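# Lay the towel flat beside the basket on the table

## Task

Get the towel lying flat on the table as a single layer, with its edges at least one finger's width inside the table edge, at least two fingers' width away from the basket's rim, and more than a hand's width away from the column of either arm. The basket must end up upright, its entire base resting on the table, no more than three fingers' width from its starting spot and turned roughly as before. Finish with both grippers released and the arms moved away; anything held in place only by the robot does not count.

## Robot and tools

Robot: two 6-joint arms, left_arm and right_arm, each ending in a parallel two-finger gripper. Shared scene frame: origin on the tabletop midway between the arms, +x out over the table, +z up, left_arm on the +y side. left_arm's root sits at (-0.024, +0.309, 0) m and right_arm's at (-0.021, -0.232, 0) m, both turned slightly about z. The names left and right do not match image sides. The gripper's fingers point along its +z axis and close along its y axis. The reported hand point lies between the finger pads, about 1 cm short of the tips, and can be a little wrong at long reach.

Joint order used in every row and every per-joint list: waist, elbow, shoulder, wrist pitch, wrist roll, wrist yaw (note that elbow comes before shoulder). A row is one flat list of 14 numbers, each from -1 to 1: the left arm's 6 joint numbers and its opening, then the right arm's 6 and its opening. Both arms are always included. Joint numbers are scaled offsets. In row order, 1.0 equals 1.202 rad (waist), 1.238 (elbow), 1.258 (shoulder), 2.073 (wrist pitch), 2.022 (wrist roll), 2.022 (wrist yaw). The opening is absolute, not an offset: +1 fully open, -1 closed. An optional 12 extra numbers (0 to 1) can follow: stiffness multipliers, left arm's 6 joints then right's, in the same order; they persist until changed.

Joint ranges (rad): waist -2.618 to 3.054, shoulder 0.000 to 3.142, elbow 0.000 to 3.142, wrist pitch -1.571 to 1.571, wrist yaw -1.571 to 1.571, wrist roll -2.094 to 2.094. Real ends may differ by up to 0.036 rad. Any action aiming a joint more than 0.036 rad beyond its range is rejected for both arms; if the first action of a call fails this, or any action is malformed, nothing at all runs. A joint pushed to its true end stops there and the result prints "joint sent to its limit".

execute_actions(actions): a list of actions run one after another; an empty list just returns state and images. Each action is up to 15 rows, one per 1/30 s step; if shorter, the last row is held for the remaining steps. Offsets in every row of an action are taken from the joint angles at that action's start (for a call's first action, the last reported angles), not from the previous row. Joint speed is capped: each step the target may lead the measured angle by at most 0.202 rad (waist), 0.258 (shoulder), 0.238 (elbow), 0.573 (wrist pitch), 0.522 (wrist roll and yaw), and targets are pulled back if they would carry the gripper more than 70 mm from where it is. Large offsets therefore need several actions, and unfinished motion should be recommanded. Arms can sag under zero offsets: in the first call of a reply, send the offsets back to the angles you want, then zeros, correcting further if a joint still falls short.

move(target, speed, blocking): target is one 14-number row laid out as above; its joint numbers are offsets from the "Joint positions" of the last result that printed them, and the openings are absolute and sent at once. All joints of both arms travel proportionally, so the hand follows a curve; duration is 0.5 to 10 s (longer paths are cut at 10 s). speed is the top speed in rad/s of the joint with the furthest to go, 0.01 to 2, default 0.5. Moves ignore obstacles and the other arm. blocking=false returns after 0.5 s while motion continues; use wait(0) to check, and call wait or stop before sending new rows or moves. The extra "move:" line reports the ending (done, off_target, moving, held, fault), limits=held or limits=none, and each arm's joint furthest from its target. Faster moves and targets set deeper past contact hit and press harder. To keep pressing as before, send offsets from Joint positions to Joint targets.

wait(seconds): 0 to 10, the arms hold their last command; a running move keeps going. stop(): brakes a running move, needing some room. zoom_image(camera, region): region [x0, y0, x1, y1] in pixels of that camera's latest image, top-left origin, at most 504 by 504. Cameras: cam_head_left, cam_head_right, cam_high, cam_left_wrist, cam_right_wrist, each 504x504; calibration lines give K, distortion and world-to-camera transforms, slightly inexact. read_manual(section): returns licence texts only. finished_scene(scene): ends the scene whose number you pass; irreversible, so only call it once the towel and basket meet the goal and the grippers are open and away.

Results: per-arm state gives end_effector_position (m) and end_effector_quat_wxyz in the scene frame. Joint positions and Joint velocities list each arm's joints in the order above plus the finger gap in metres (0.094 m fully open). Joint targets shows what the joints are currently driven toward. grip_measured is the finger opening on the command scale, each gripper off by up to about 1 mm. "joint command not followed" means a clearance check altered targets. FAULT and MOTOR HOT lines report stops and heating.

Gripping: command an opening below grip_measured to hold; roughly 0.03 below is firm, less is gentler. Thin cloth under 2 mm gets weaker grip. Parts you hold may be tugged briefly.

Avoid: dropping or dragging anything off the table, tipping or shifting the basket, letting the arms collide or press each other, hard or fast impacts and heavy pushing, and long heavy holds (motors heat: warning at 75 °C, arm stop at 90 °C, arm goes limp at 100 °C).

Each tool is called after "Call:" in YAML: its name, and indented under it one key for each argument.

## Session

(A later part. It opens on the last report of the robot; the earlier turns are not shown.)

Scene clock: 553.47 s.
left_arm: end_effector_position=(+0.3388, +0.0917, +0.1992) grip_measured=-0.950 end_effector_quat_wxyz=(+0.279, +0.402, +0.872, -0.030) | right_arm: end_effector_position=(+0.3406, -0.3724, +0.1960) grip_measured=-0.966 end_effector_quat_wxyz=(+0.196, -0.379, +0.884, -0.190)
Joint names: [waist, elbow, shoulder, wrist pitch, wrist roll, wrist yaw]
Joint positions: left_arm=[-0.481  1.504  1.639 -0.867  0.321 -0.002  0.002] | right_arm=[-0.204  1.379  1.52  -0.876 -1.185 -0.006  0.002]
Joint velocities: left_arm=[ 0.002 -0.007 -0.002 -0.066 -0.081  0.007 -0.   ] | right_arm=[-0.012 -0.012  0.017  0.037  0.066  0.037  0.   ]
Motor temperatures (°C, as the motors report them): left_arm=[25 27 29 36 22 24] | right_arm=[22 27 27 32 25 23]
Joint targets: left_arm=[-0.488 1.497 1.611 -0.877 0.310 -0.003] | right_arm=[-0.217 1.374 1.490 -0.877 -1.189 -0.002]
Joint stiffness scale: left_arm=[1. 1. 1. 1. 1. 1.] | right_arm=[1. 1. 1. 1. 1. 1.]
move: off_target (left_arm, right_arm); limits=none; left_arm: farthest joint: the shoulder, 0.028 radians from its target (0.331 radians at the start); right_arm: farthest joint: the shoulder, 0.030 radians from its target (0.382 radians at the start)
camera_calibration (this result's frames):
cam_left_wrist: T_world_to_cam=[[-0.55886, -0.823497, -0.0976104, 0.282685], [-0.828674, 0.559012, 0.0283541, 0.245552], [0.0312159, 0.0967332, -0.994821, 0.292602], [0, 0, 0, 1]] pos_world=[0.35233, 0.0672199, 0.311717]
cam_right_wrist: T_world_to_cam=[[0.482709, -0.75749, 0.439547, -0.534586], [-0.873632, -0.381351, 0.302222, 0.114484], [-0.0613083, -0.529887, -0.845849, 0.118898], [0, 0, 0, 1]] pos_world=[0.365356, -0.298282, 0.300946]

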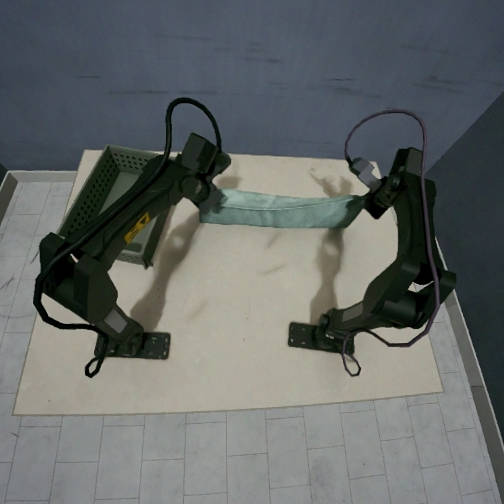

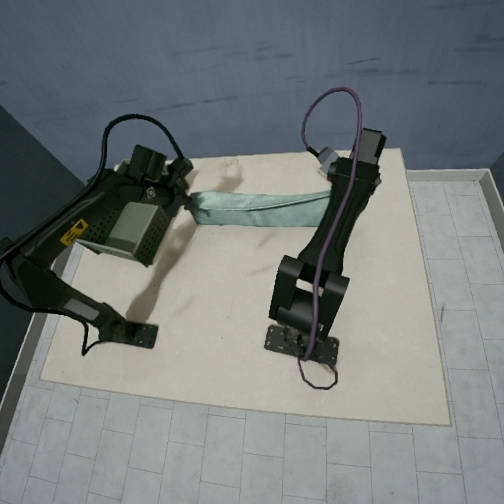

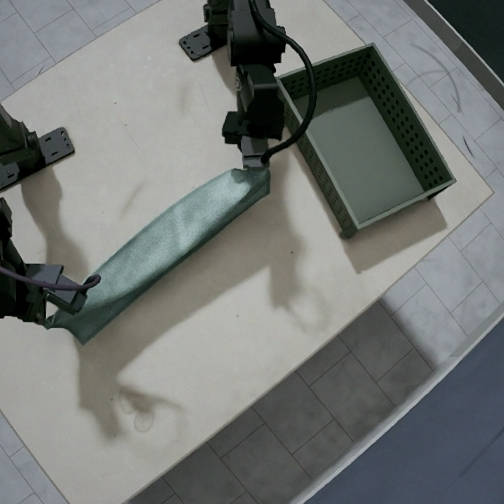

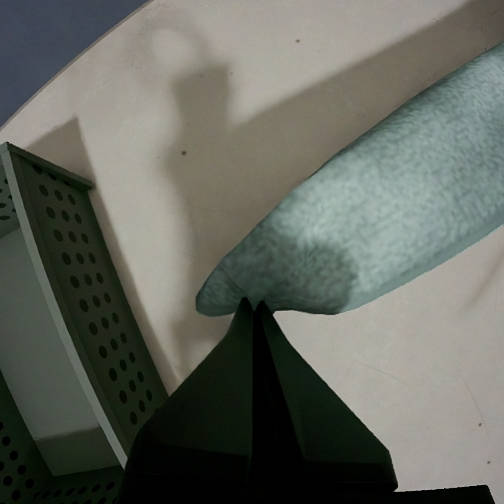

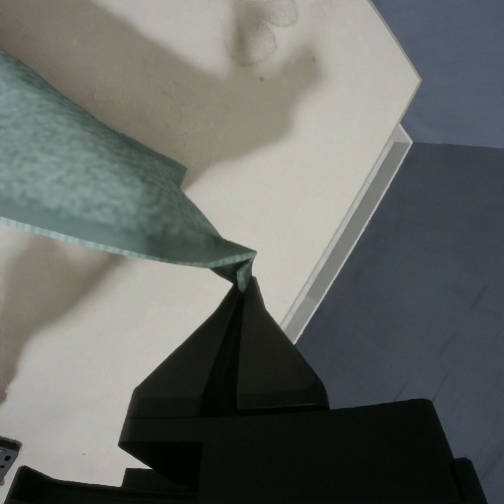

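Call:
move:
  target: [0.152, 0.40, 0.31, 0.18, 0.055, 0.0, -1.0, 0.111, 0.41, 0.322, 0.19, 0.06, 0.002, -1.0]
  speed: 0.4

Scene clock: 604.70 s.
left_arm: end_effector_position=(+0.5293, +0.0961, +0.2534) grip_measured=-0.950 end_effector_quat_wxyz=(+0.464, +0.342, +0.817, +0.013) | right_arm: end_effector_position=(+0.5294, -0.3690, +0.2675) grip_measured=-0.966 end_effector_quat_wxyz=(+0.371, -0.358, +0.807, -0.287)
Joint names: [waist, elbow, shoulder, wrist pitch, wrist roll, wrist yaw]
Joint positions: left_arm=[-0.308  1.961  2.039 -0.526  0.424 -0.002  0.002] | right_arm=[-0.076  1.85   1.929 -0.515 -1.08  -0.006  0.002]
Joint velocities: left_arm=[ 0.007 -0.012  0.012 -0.051 -0.022  0.007  0.   ] | right_arm=[-0.017  0.002 -0.017  0.037 -0.037  0.007  0.001]
Motor temperatures (°C, as the motors report them): left_arm=[25 27 29 34 22 24] | right_arm=[22 27 26 31 25 23]
Joint targets: left_arm=[-0.298 1.999 2.029 -0.494 0.432 -0.003] | right_arm=[-0.071 1.887 1.925 -0.482 -1.064 -0.002]
Joint stiffness scale: left_arm=[1. 1. 1. 1. 1. 1.] | right_arm=[1. 1. 1. 1. 1. 1.]
move: off_target (left_arm, right_arm); limits=none; left_arm: farthest joint: the elbow, 0.039 radians from its target (0.495 radians at the start); right_arm: farthest joint: the elbow, 0.036 radians from its target (0.507 radians at the start)
camera_calibration (this result's frames):
cam_left_wrist: T_world_to_cam=[[-0.417665, -0.887686, -0.193826, 0.353882], [-0.815001, 0.460318, -0.351968, 0.498079], [0.401659, 0.0109638, -0.915724, 0.132331], [0, 0, 0, 1]] pos_world=[0.500587, 0.0834111, 0.365078]
cam_right_wrist: T_world_to_cam=[[0.285081, -0.704831, 0.649571, -0.5867], [-0.906135, -0.419118, -0.057092, 0.358508], [0.312487, -0.572323, -0.758155, -0.0442154], [0, 0, 0, 1]] pos_world=[0.505931, -0.288573, 0.368049]

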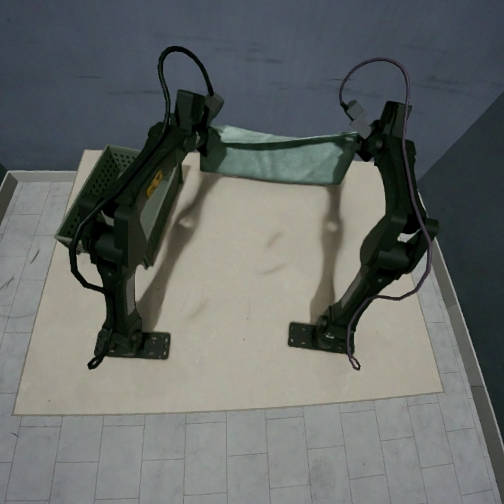

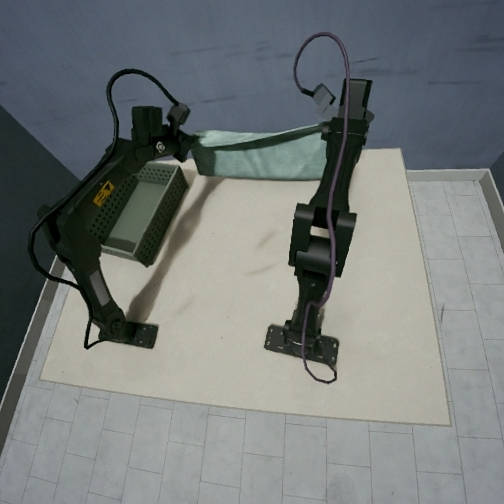

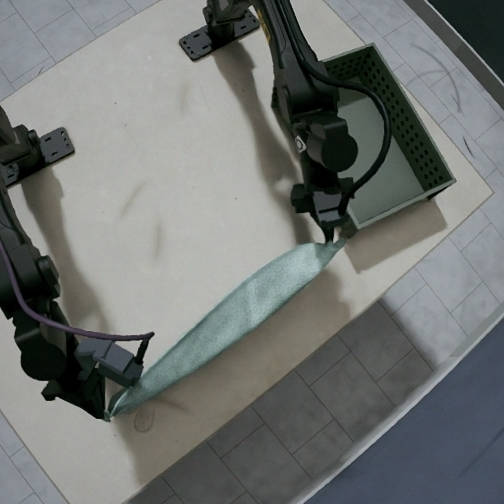

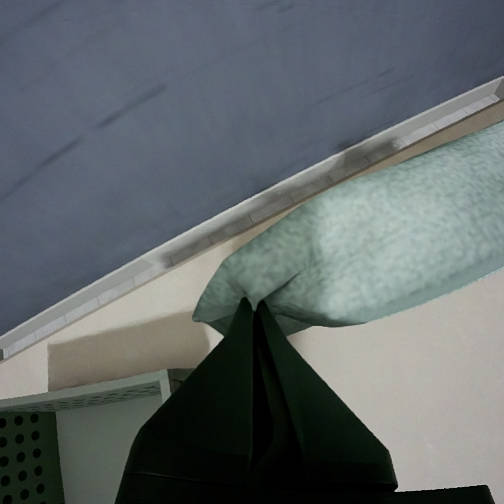

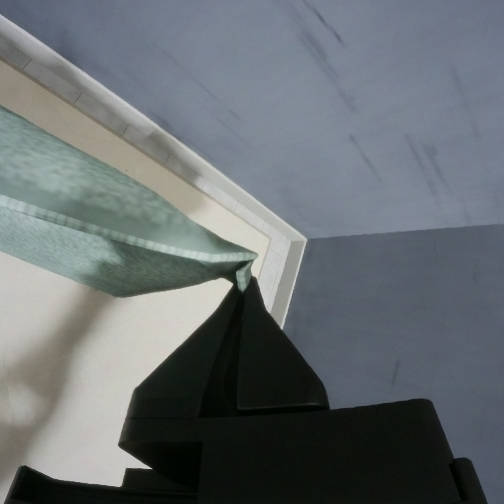

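Call:
move:
  target: [-0.083, -0.355, -0.218, -0.055, -0.02, 0.0, -1.0, -0.075, -0.378, -0.256, -0.065, -0.018, 0.002, -1.0]
  speed: 0.4

Scene clock: 615.63 s.
left_arm: end_effector_position=(+0.4112, +0.0933, +0.1737) grip_measured=-0.950 end_effector_quat_wxyz=(+0.329, +0.393, +0.859, -0.010) | right_arm: end_effector_position=(+0.4006, -0.3713, +0.1842) grip_measured=-0.966 end_effector_quat_wxyz=(+0.249, -0.364, +0.872, -0.214)
Joint names: [waist, elbow, shoulder, wrist pitch, wrist roll, wrist yaw]
Joint positions: left_arm=[-0.401  1.528  1.797 -0.631  0.395 -0.002  0.002] | right_arm=[-0.152  1.387  1.639 -0.649 -1.112 -0.006  0.002]
Joint velocities: left_arm=[-0.002 -0.012 -0.012  0.022 -0.051  0.007  0.001] | right_arm=[-0.027  0.007 -0.002  0.066 -0.022 -0.11   0.   ]
Motor temperatures (°C, as the motors report them): left_arm=[25 27 30 35 22 24] | right_arm=[22 28 27 32 25 23]
Joint targets: left_arm=[-0.407 1.521 1.765 -0.639 0.383 -0.002] | right_arm=[-0.166 1.382 1.607 -0.649 -1.116 -0.002]
Joint stiffness scale: left_arm=[1. 1. 1. 1. 1. 1.] | right_arm=[1. 1. 1. 1. 1. 1.]
move: off_target (left_arm, right_arm); limits=none; left_arm: farthest joint: the shoulder, 0.032 radians from its target (0.275 radians at the start); right_arm: farthest joint: the shoulder, 0.032 radians from its target (0.322 radians at the start)
camera_calibration (this result's frames):
cam_left_wrist: T_world_to_cam=[[-0.529094, -0.83559, -0.147814, 0.319607], [-0.837391, 0.542319, -0.0683168, 0.327381], [0.137247, 0.0876318, -0.986653, 0.220632], [0, 0, 0, 1]] pos_world=[0.412967, 0.0701816, 0.287295]
cam_right_wrist: T_world_to_cam=[[0.419713, -0.760735, 0.495099, -0.543794], [-0.906844, -0.374543, 0.193266, 0.206795], [0.0384114, -0.530093, -0.847069, 0.0734062], [0, 0, 0, 1]] pos_world=[0.412948, -0.297318, 0.291445]

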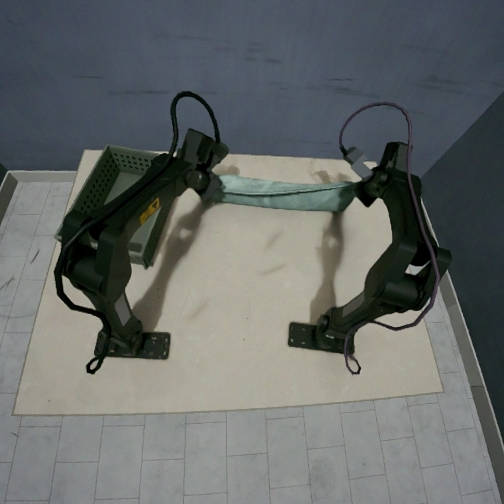

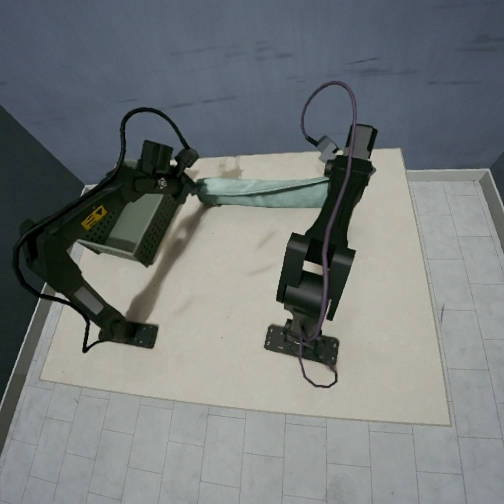

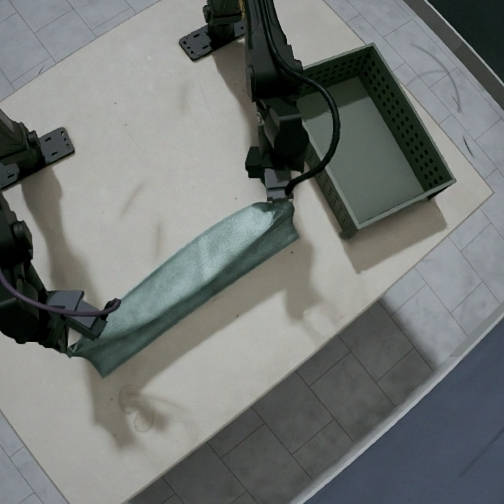

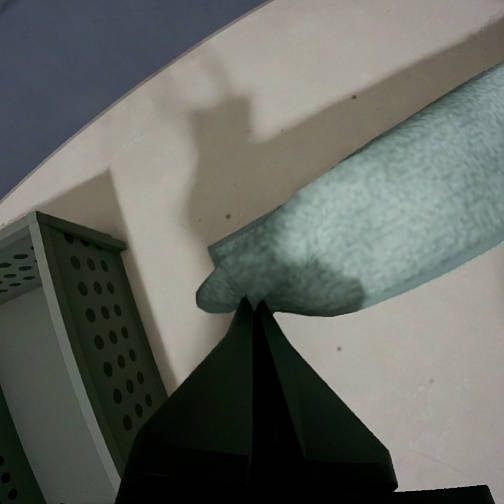

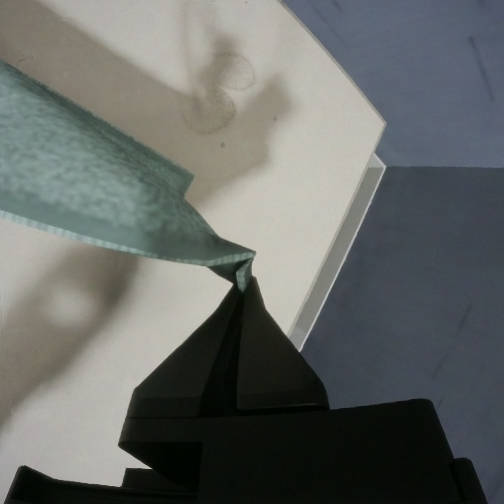

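Call:
move:
  target: [-0.11, -0.173, -0.075, -0.105, -0.07, 0.0, -1.0, -0.106, -0.226, -0.104, -0.088, -0.058, 0.002, -1.0]
  speed: 0.25

Scene clock: 628.67 s.
left_arm: end_effector_position=(+0.3024, +0.0932, +0.1006) grip_measured=-0.950 end_effector_quat_wxyz=(+0.161, +0.408, +0.898, -0.025) | right_arm: end_effector_position=(+0.2851, -0.3733, +0.0995) grip_measured=-0.966 end_effector_quat_wxyz=(+0.109, -0.378, +0.912, -0.115)
Joint names: [waist, elbow, shoulder, wrist pitch, wrist roll, wrist yaw]
Joint positions: left_arm=[-0.526  1.321  1.734 -0.83   0.264 -0.002  0.002] | right_arm=[-0.267  1.112  1.54  -0.824 -1.223 -0.005  0.002]
Joint velocities: left_arm=[-0.002 -0.012 -0.002  0.022 -0.037 -0.022  0.001] | right_arm=[-0.002 -0.007  0.032 -0.037 -0.037 -0.037 -0.001]
Motor temperatures (°C, as the motors report them): left_arm=[25 27 30 35 22 24] | right_arm=[22 27 27 32 25 23]
Joint targets: left_arm=[-0.533 1.314 1.702 -0.849 0.253 -0.002] | right_arm=[-0.280 1.107 1.508 -0.832 -1.230 -0.002]
Joint stiffness scale: left_arm=[1. 1. 1. 1. 1. 1.] | right_arm=[1. 1. 1. 1. 1. 1.]
move: off_target (left_arm, right_arm); limits=none; left_arm: farthest joint: the shoulder, 0.031 radians from its target (0.094 radians at the start); right_arm: farthest joint: the shoulder, 0.032 radians from its target (0.131 radians at the start)
camera_calibration (this result's frames):
cam_left_wrist: T_world_to_cam=[[-0.571076, -0.818391, -0.0640905, 0.253751], [-0.800247, 0.537609, 0.265672, 0.186938], [-0.182968, 0.203007, -0.961931, 0.247071], [0, 0, 0, 1]] pos_world=[0.339714, 0.0570106, 0.204264]
cam_right_wrist: T_world_to_cam=[[0.539872, -0.799089, 0.264567, -0.480484], [-0.799128, -0.387817, 0.45934, 0.0554986], [-0.26445, -0.459407, -0.847946, 0.117842], [0, 0, 0, 1]] pos_world=[0.334914, -0.308289, 0.201551]

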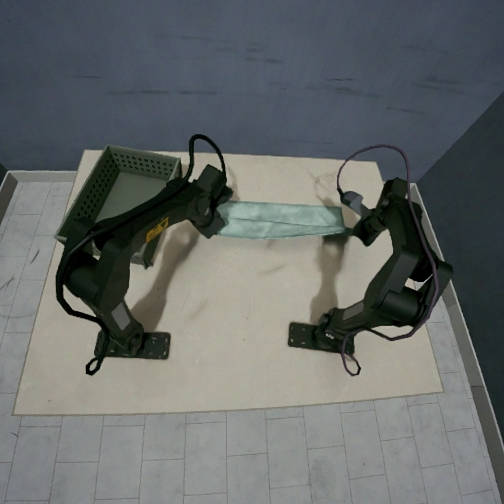

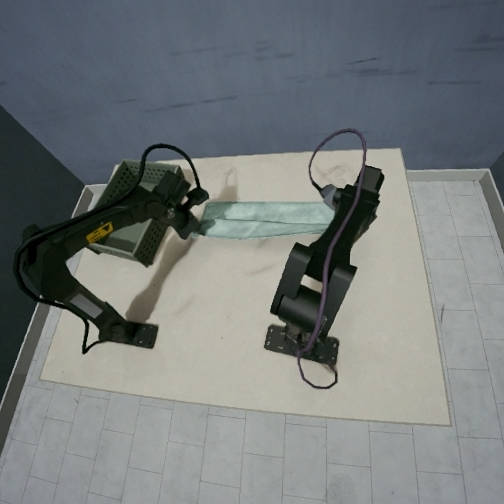

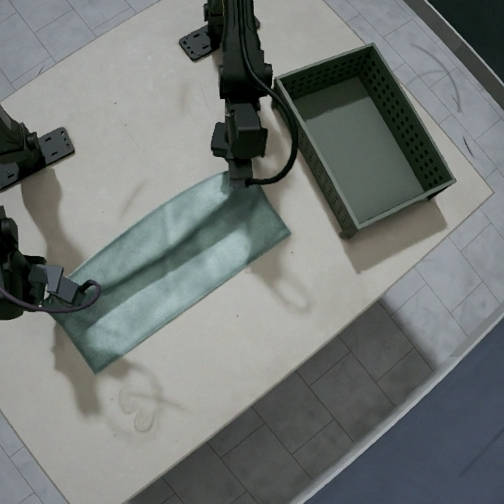

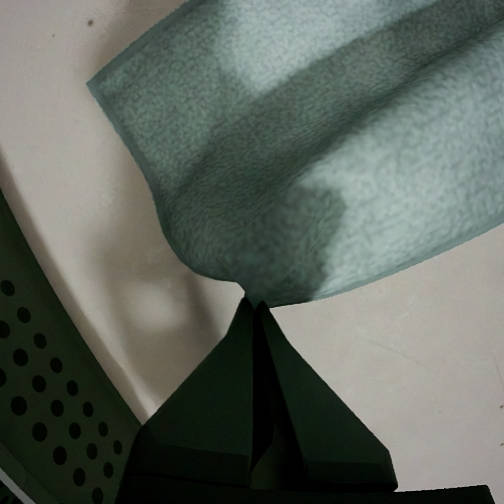

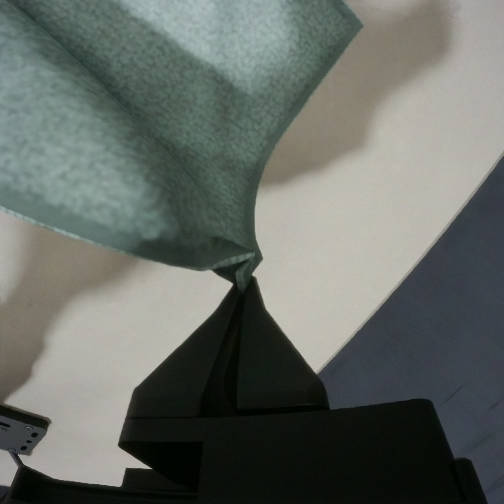

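Call:
move:
  target: [-0.107, -0.094, 0.083, -0.055, -0.067, 0.0, -1.0, -0.12, -0.13, 0.10, -0.017, -0.071, 0.002, -1.0]
  speed: 0.15

Scene clock: 637.87 s.
left_arm: end_effector_position=(+0.2282, +0.0937, +0.0298) grip_measured=-0.950 end_effector_quat_wxyz=(+0.015, +0.412, +0.911, -0.004) | right_arm: end_effector_position=(+0.2093, -0.3771, +0.0200) grip_measured=-0.966 end_effector_quat_wxyz=(+0.006, -0.385, +0.923, -0.004)
Joint names: [waist, elbow, shoulder, wrist pitch, wrist roll, wrist yaw]
Joint positions: left_arm=[-0.648  1.215  1.841 -0.914  0.139 -0.     0.002] | right_arm=[-0.398  0.958  1.663 -0.853 -1.359 -0.005  0.002]
Joint velocities: left_arm=[ 0.007  0.002 -0.012 -0.066  0.007 -0.081  0.   ] | right_arm=[ 0.007 -0.007  0.007 -0.066  0.022 -0.095 -0.   ]
Motor temperatures (°C, as the motors report them): left_arm=[25 27 30 34 22 24] | right_arm=[22 27 27 31 25 23]
Joint targets: left_arm=[-0.655 1.205 1.838 -0.945 0.128 -0.002] | right_arm=[-0.411 0.952 1.666 -0.860 -1.367 -0.001]
Joint stiffness scale: left_arm=[1. 1. 1. 1. 1. 1.] | right_arm=[1. 1. 1. 1. 1. 1.]
move: off_target (left_arm); limits=none; left_arm: farthest joint: the wrist pitch, 0.030 radians from its target (0.113 radians at the start); right_arm: farthest joint: the waist, 0.014 radians from its target (0.144 radians at the start)
camera_calibration (this result's frames):
cam_left_wrist: T_world_to_cam=[[-0.583762, -0.810432, -0.0492152, 0.208961], [-0.699871, 0.471544, 0.536495, 0.12132], [-0.411585, 0.347629, -0.842467, 0.200408], [0, 0, 0, 1]] pos_world=[0.289377, 0.0424731, 0.114034]
cam_right_wrist: T_world_to_cam=[[0.581232, -0.813729, 0.00391172, -0.430547], [-0.647796, -0.459789, 0.607417, -0.0317504], [-0.492474, -0.355584, -0.794374, 0.114485], [0, 0, 0, 1]] pos_world=[0.286061, -0.324238, 0.111913]

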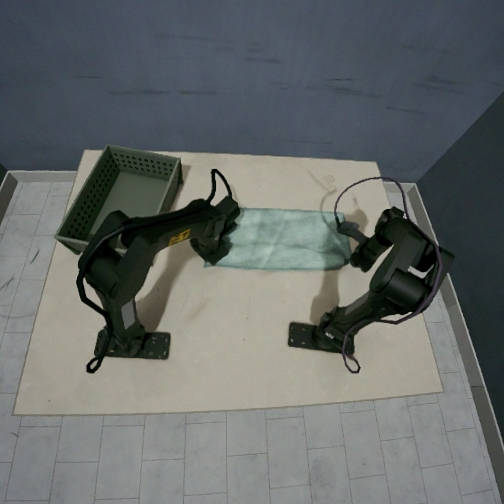

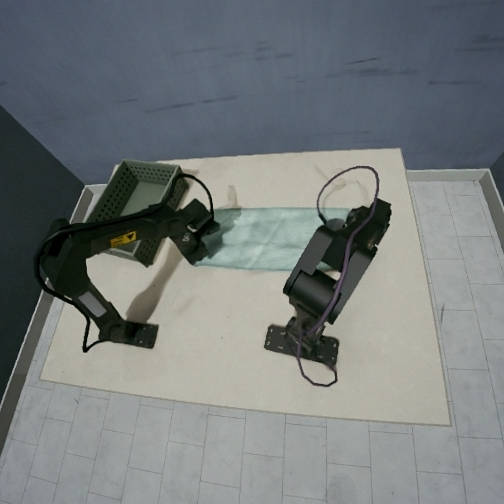

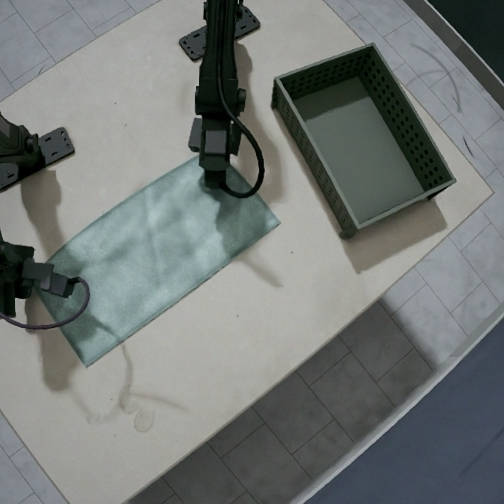

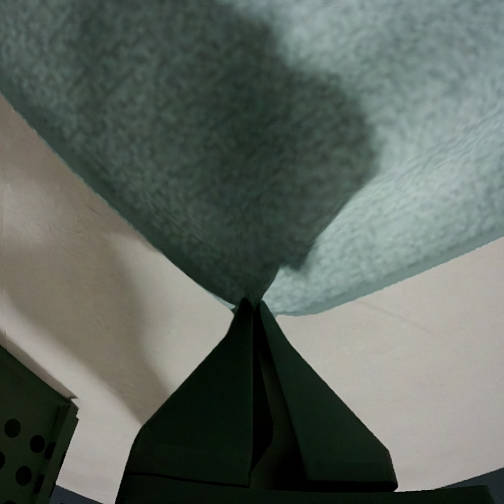

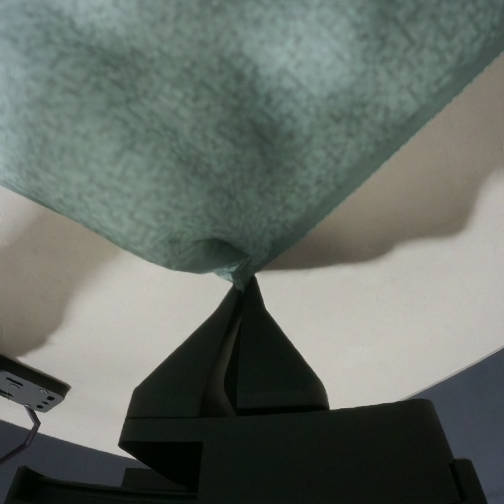

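Call:
execute_actions:
  actions:
    - [[0,0,0,0,0,0,-0.8,0,0,0,0,0,0,-0.8],[0,0,0,0,0,0,-0.6,0,0,0,0,0,0,-0.6],[0,0,0,0,0,0,-0.4,0,0,0,0,0,0,-0.4],[0,0,0,0,0,0,-0.2,0,0,0,0,0,0,-0.2],[0,0,0,0,0,0,0.0,0,0,0,0,0,0,0.0],[0,0,0,0,0,0,0.2,0,0,0,0,0,0,0.2],[0,0,0,0,0,0,0.4,0,0,0,0,0,0,0.4]]

Call:
move:
  target: [0.0, 0.05, -0.4, -0.2, 0.0, 0.0, 0.4, -0.3, 0.15, -0.3, -0.2, 0.0, 0.0, 0.4]
  speed: 0.5

Scene clock: 645.37 s.
left_arm: end_effector_position=(+0.2282, +0.0937, +0.0298) grip_measured=+0.397 end_effector_quat_wxyz=(+0.015, +0.412, +0.911, -0.004) | right_arm: end_effector_position=(+0.2092, -0.3773, +0.0200) grip_measured=+0.398 end_effector_quat_wxyz=(+0.005, -0.385, +0.923, -0.004)
Joint names: [waist, elbow, shoulder, wrist pitch, wrist roll, wrist yaw]
Joint positions: left_arm=[-0.648  1.215  1.841 -0.914  0.138 -0.     0.066] | right_arm=[-0.398  0.958  1.663 -0.853 -1.36  -0.004  0.066]
Joint velocities: left_arm=[ 0.007  0.012  0.002 -0.037  0.007 -0.007 -0.   ] | right_arm=[-0.032 -0.007  0.017  0.037 -0.007 -0.022  0.001]
Motor temperatures (°C, as the motors report them): left_arm=[25 26 29 33 22 24] | right_arm=[22 27 26 30 25 23]
Joint targets: left_arm=[-0.648 1.215 1.841 -0.914 0.139 -0.000] | right_arm=[-0.398 0.958 1.663 -0.853 -1.359 -0.006]
Joint stiffness scale: left_arm=[1. 1. 1. 1. 1. 1.] | right_arm=[1. 1. 1. 1. 1. 1.]
camera_calibration (this result's frames):
cam_left_wrist: T_world_to_cam=[[-0.583453, -0.810655, -0.0492036, 0.208911], [-0.700047, 0.471282, 0.536496, 0.121385], [-0.411724, 0.347465, -0.842467, 0.200455], [0, 0, 0, 1]] pos_world=[0.289397, 0.0424972, 0.114034]
cam_right_wrist: T_world_to_cam=[[0.58153, -0.813513, 0.0044823, -0.430641], [-0.647128, -0.459239, 0.608543, -0.0319047], [-0.492999, -0.356786, -0.793509, 0.113969], [0, 0, 0, 1]] pos_world=[0.285971, -0.324321, 0.111781]

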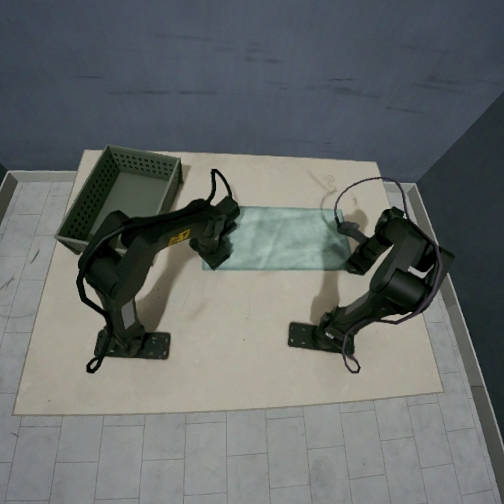

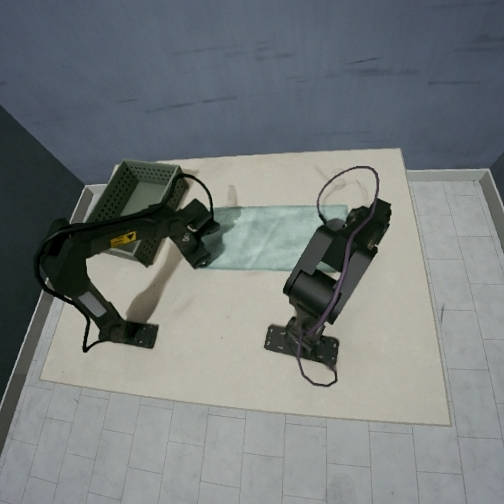

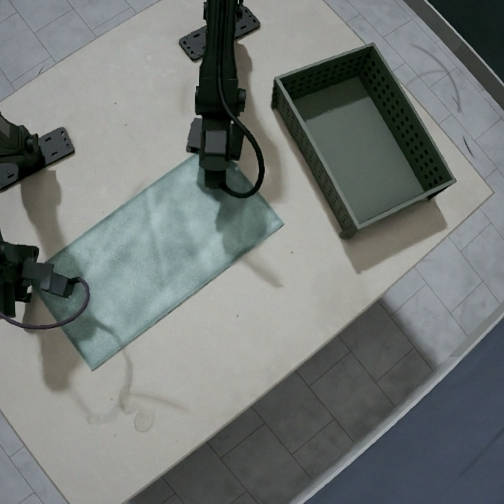

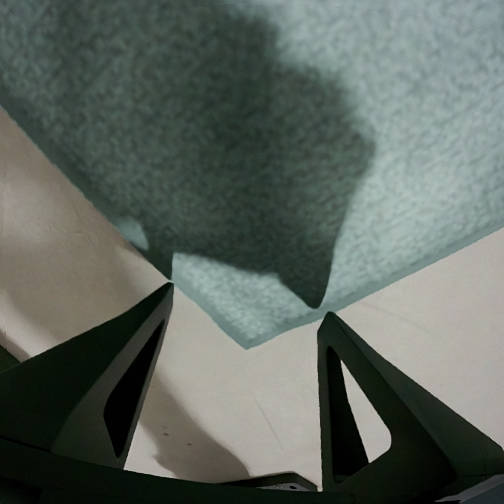

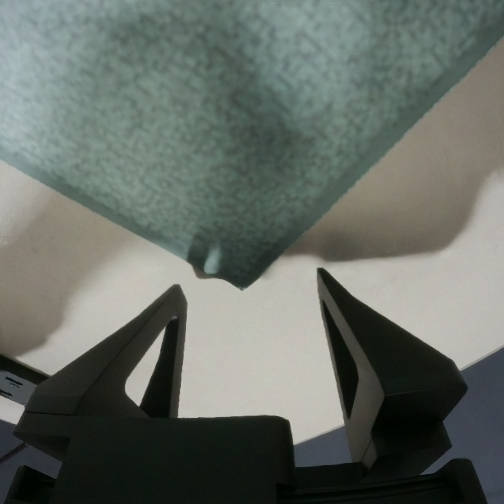

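Scene clock: 647.10 s.
left_arm: end_effector_position=(+0.1667, +0.1466, +0.1655) grip_measured=+0.397 end_effector_quat_wxyz=(+0.074, +0.411, +0.908, -0.022) | right_arm: end_effector_position=(+0.1215, -0.4176, +0.1403) grip_measured=+0.398 end_effector_quat_wxyz=(+0.027, -0.218, +0.974, -0.060)
Joint names: [waist, elbow, shoulder, wrist pitch, wrist roll, wrist yaw]
Joint positions: left_arm=[-0.648  1.248  1.35  -1.313  0.138 -0.     0.066] | right_arm=[-0.748  1.117  1.304 -1.253 -1.36   0.001  0.066]
Joint velocities: left_arm=[-0.007 -0.007 -0.002 -0.007 -0.022 -0.051 -0.001] | right_arm=[ 0.007 -0.002  0.007 -0.007 -0.022 -0.11  -0.   ]
Motor temperatures (°C, as the motors report them): left_arm=[25 27 29 33 22 24] | right_arm=[22 27 26 30 25 23]
Joint targets: left_arm=[-0.648 1.277 1.338 -1.329 0.138 -0.000] | right_arm=[-0.758 1.143 1.285 -1.268 -1.360 -0.004]
Joint stiffness scale: left_arm=[1. 1. 1. 1. 1. 1.] | right_arm=[1. 1. 1. 1. 1. 1.]
move: off_target (left_arm, right_arm); limits=none; left_arm: farthest joint: the elbow, 0.029 radians from its target (0.062 radians at the start); right_arm: farthest joint: the elbow, 0.027 radians from its target (0.186 radians at the start)
camera_calibration (this result's frames):
cam_left_wrist: T_world_to_cam=[[-0.579326, -0.814209, -0.0380122, 0.22062], [-0.745693, 0.51059, 0.428065, 0.000361479], [-0.329126, 0.276334, -0.902948, 0.277673], [0, 0, 0, 1]] pos_world=[0.21947, 0.102716, 0.258956]
cam_right_wrist: T_world_to_cam=[[0.263079, -0.957798, 0.115812, -0.450196], [-0.805471, -0.151977, 0.572817, -0.0278251], [-0.531042, -0.24398, -0.81146, 0.206059], [0, 0, 0, 1]] pos_world=[0.205451, -0.385152, 0.235285]

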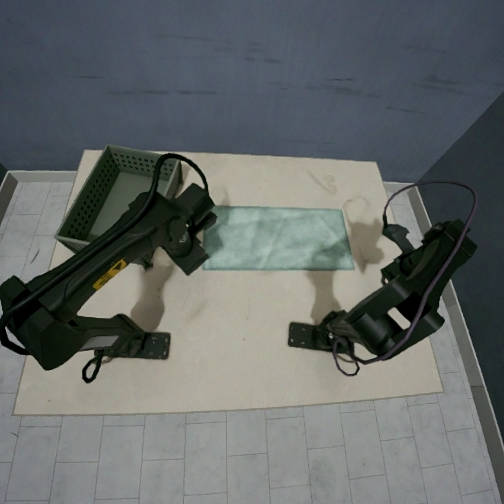

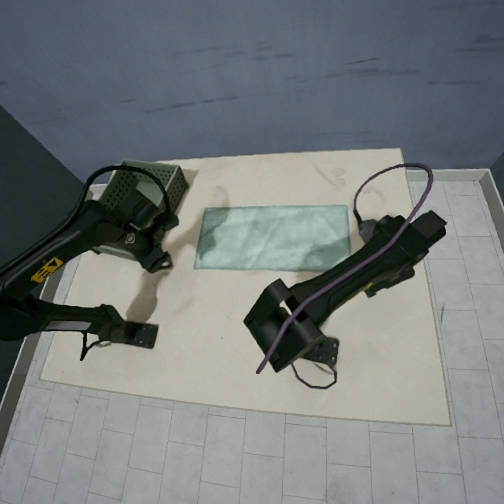

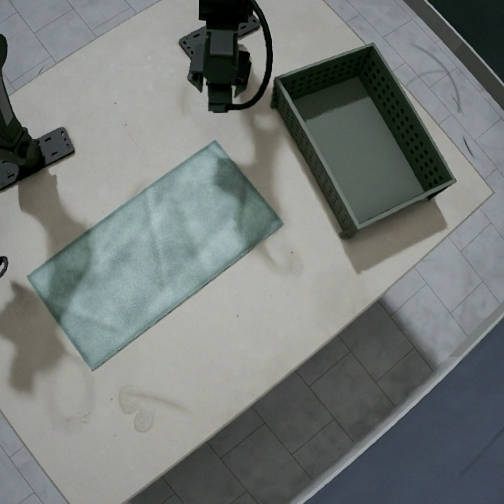

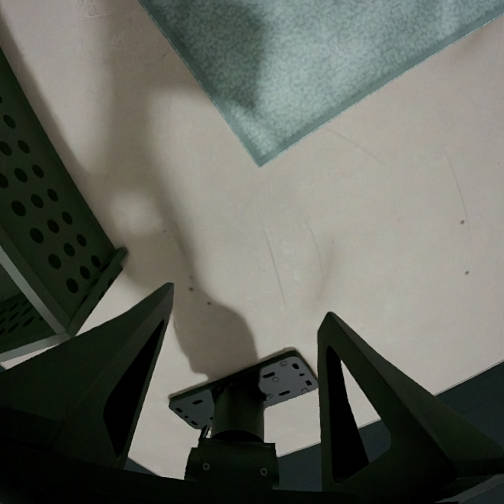

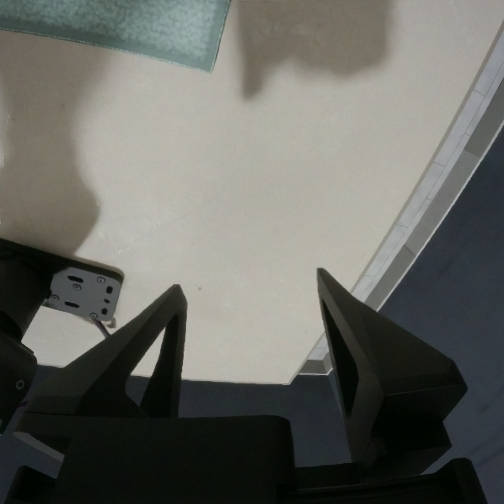

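Call:
zoom_image:
  camera: "cam_high"
  region: [10, 120, 300, 390]

Region (10, 120, 300, 390) of cam_high's 504x504 image, scaled by 1.738, with more detail than that image has; it fills the top 469 rows of this view, and the rest is white.

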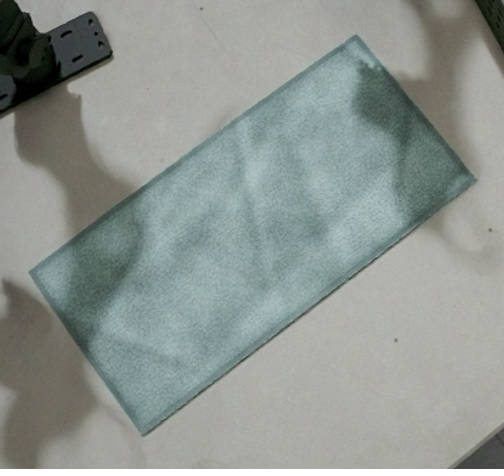

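Call:
move:
  target: [-0.2, -0.15, -0.3, -0.05, 0.0, 0.0, 0.4, -0.1, -0.15, -0.3, -0.05, 0.0, 0.0, 0.4]
  speed: 0.6

Scene clock: 654.27 s.
left_arm: end_effector_position=(+0.0807, +0.1681, +0.1797) grip_measured=+0.397 end_effector_quat_wxyz=(+0.117, +0.509, +0.851, -0.049) | right_arm: end_effector_position=(+0.0643, -0.3728, +0.1489) grip_measured=+0.398 end_effector_quat_wxyz=(+0.039, -0.165, +0.980, -0.103)
Joint names: [waist, elbow, shoulder, wrist pitch, wrist roll, wrist yaw]
Joint positions: left_arm=[-0.877  1.075  0.986 -1.404  0.138 -0.     0.066] | right_arm=[-0.855  0.94   0.945 -1.345 -1.36   0.005  0.066]
Joint velocities: left_arm=[ 0.002 -0.007  0.012  0.007  0.022 -0.022  0.002] | right_arm=[-0.002  0.007 -0.002 -0.037  0.066  0.022  0.   ]
Motor temperatures (°C, as the motors report them): left_arm=[25 27 29 33 22 24] | right_arm=[22 27 26 30 25 23]
Joint targets: left_arm=[-0.889 1.063 0.973 -1.417 0.138 0.000] | right_arm=[-0.868 0.931 0.926 -1.357 -1.360 0.001]
Joint stiffness scale: left_arm=[1. 1. 1. 1. 1. 1.] | right_arm=[1. 1. 1. 1. 1. 1.]
move: done; limits=none; left_arm: farthest joint: the shoulder, 0.014 radians from its target (0.378 radians at the start); right_arm: farthest joint: the shoulder, 0.018 radians from its target (0.377 radians at the start)
camera_calibration (this result's frames):
cam_left_wrist: T_world_to_cam=[[-0.747183, -0.663984, -0.0290507, 0.175493], [-0.632699, 0.697235, 0.33698, -0.104978], [-0.203494, 0.270166, -0.941063, 0.254019], [0, 0, 0, 1]] pos_world=[0.116397, 0.121091, 0.279521]
cam_right_wrist: T_world_to_cam=[[0.151574, -0.968052, 0.199751, -0.402362], [-0.841584, -0.0203998, 0.539742, -0.0156902], [-0.518423, -0.249918, -0.817789, 0.191552], [0, 0, 0, 1]] pos_world=[0.147088, -0.341956, 0.24549]

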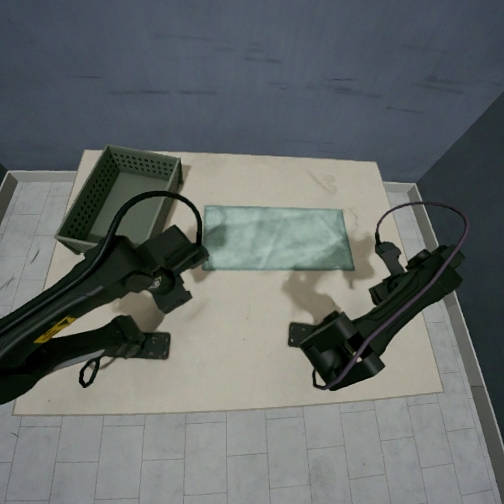

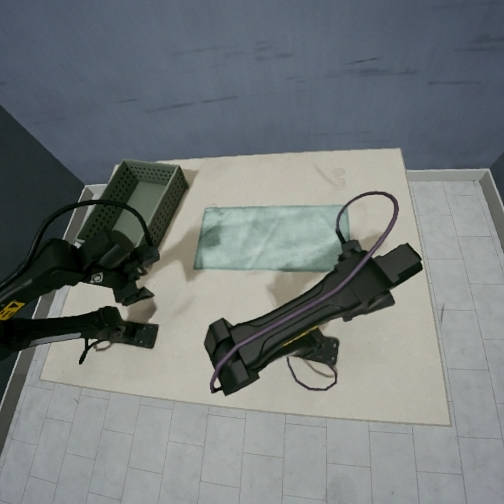

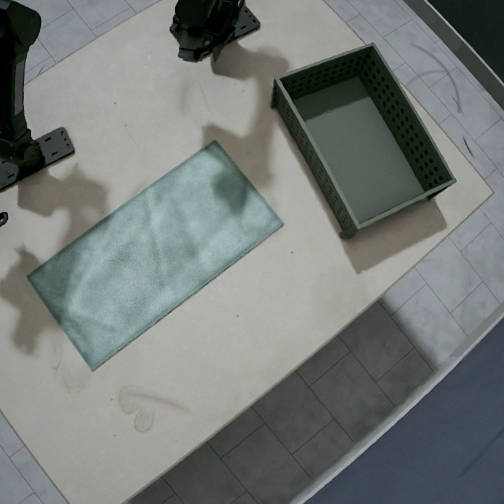

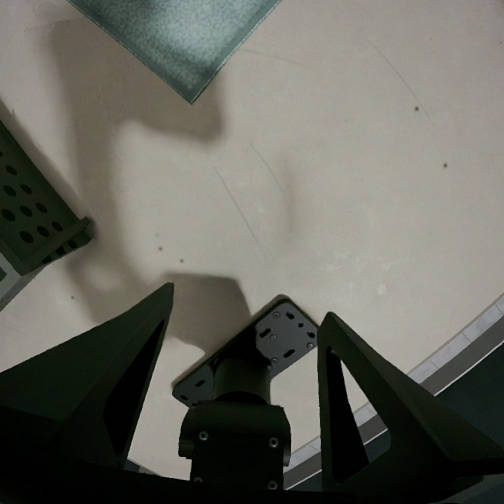

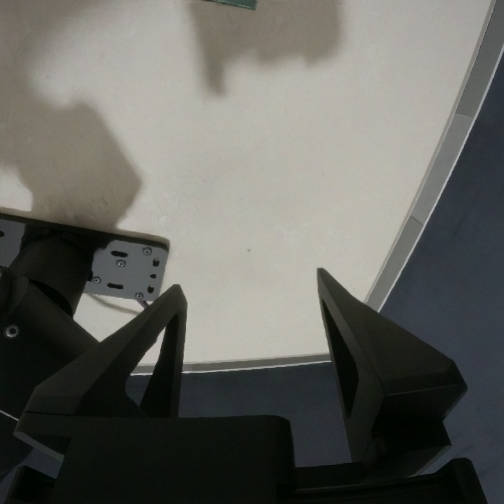

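Call:
finished_scene:
  scene: 1

The scene is finished: the task was done.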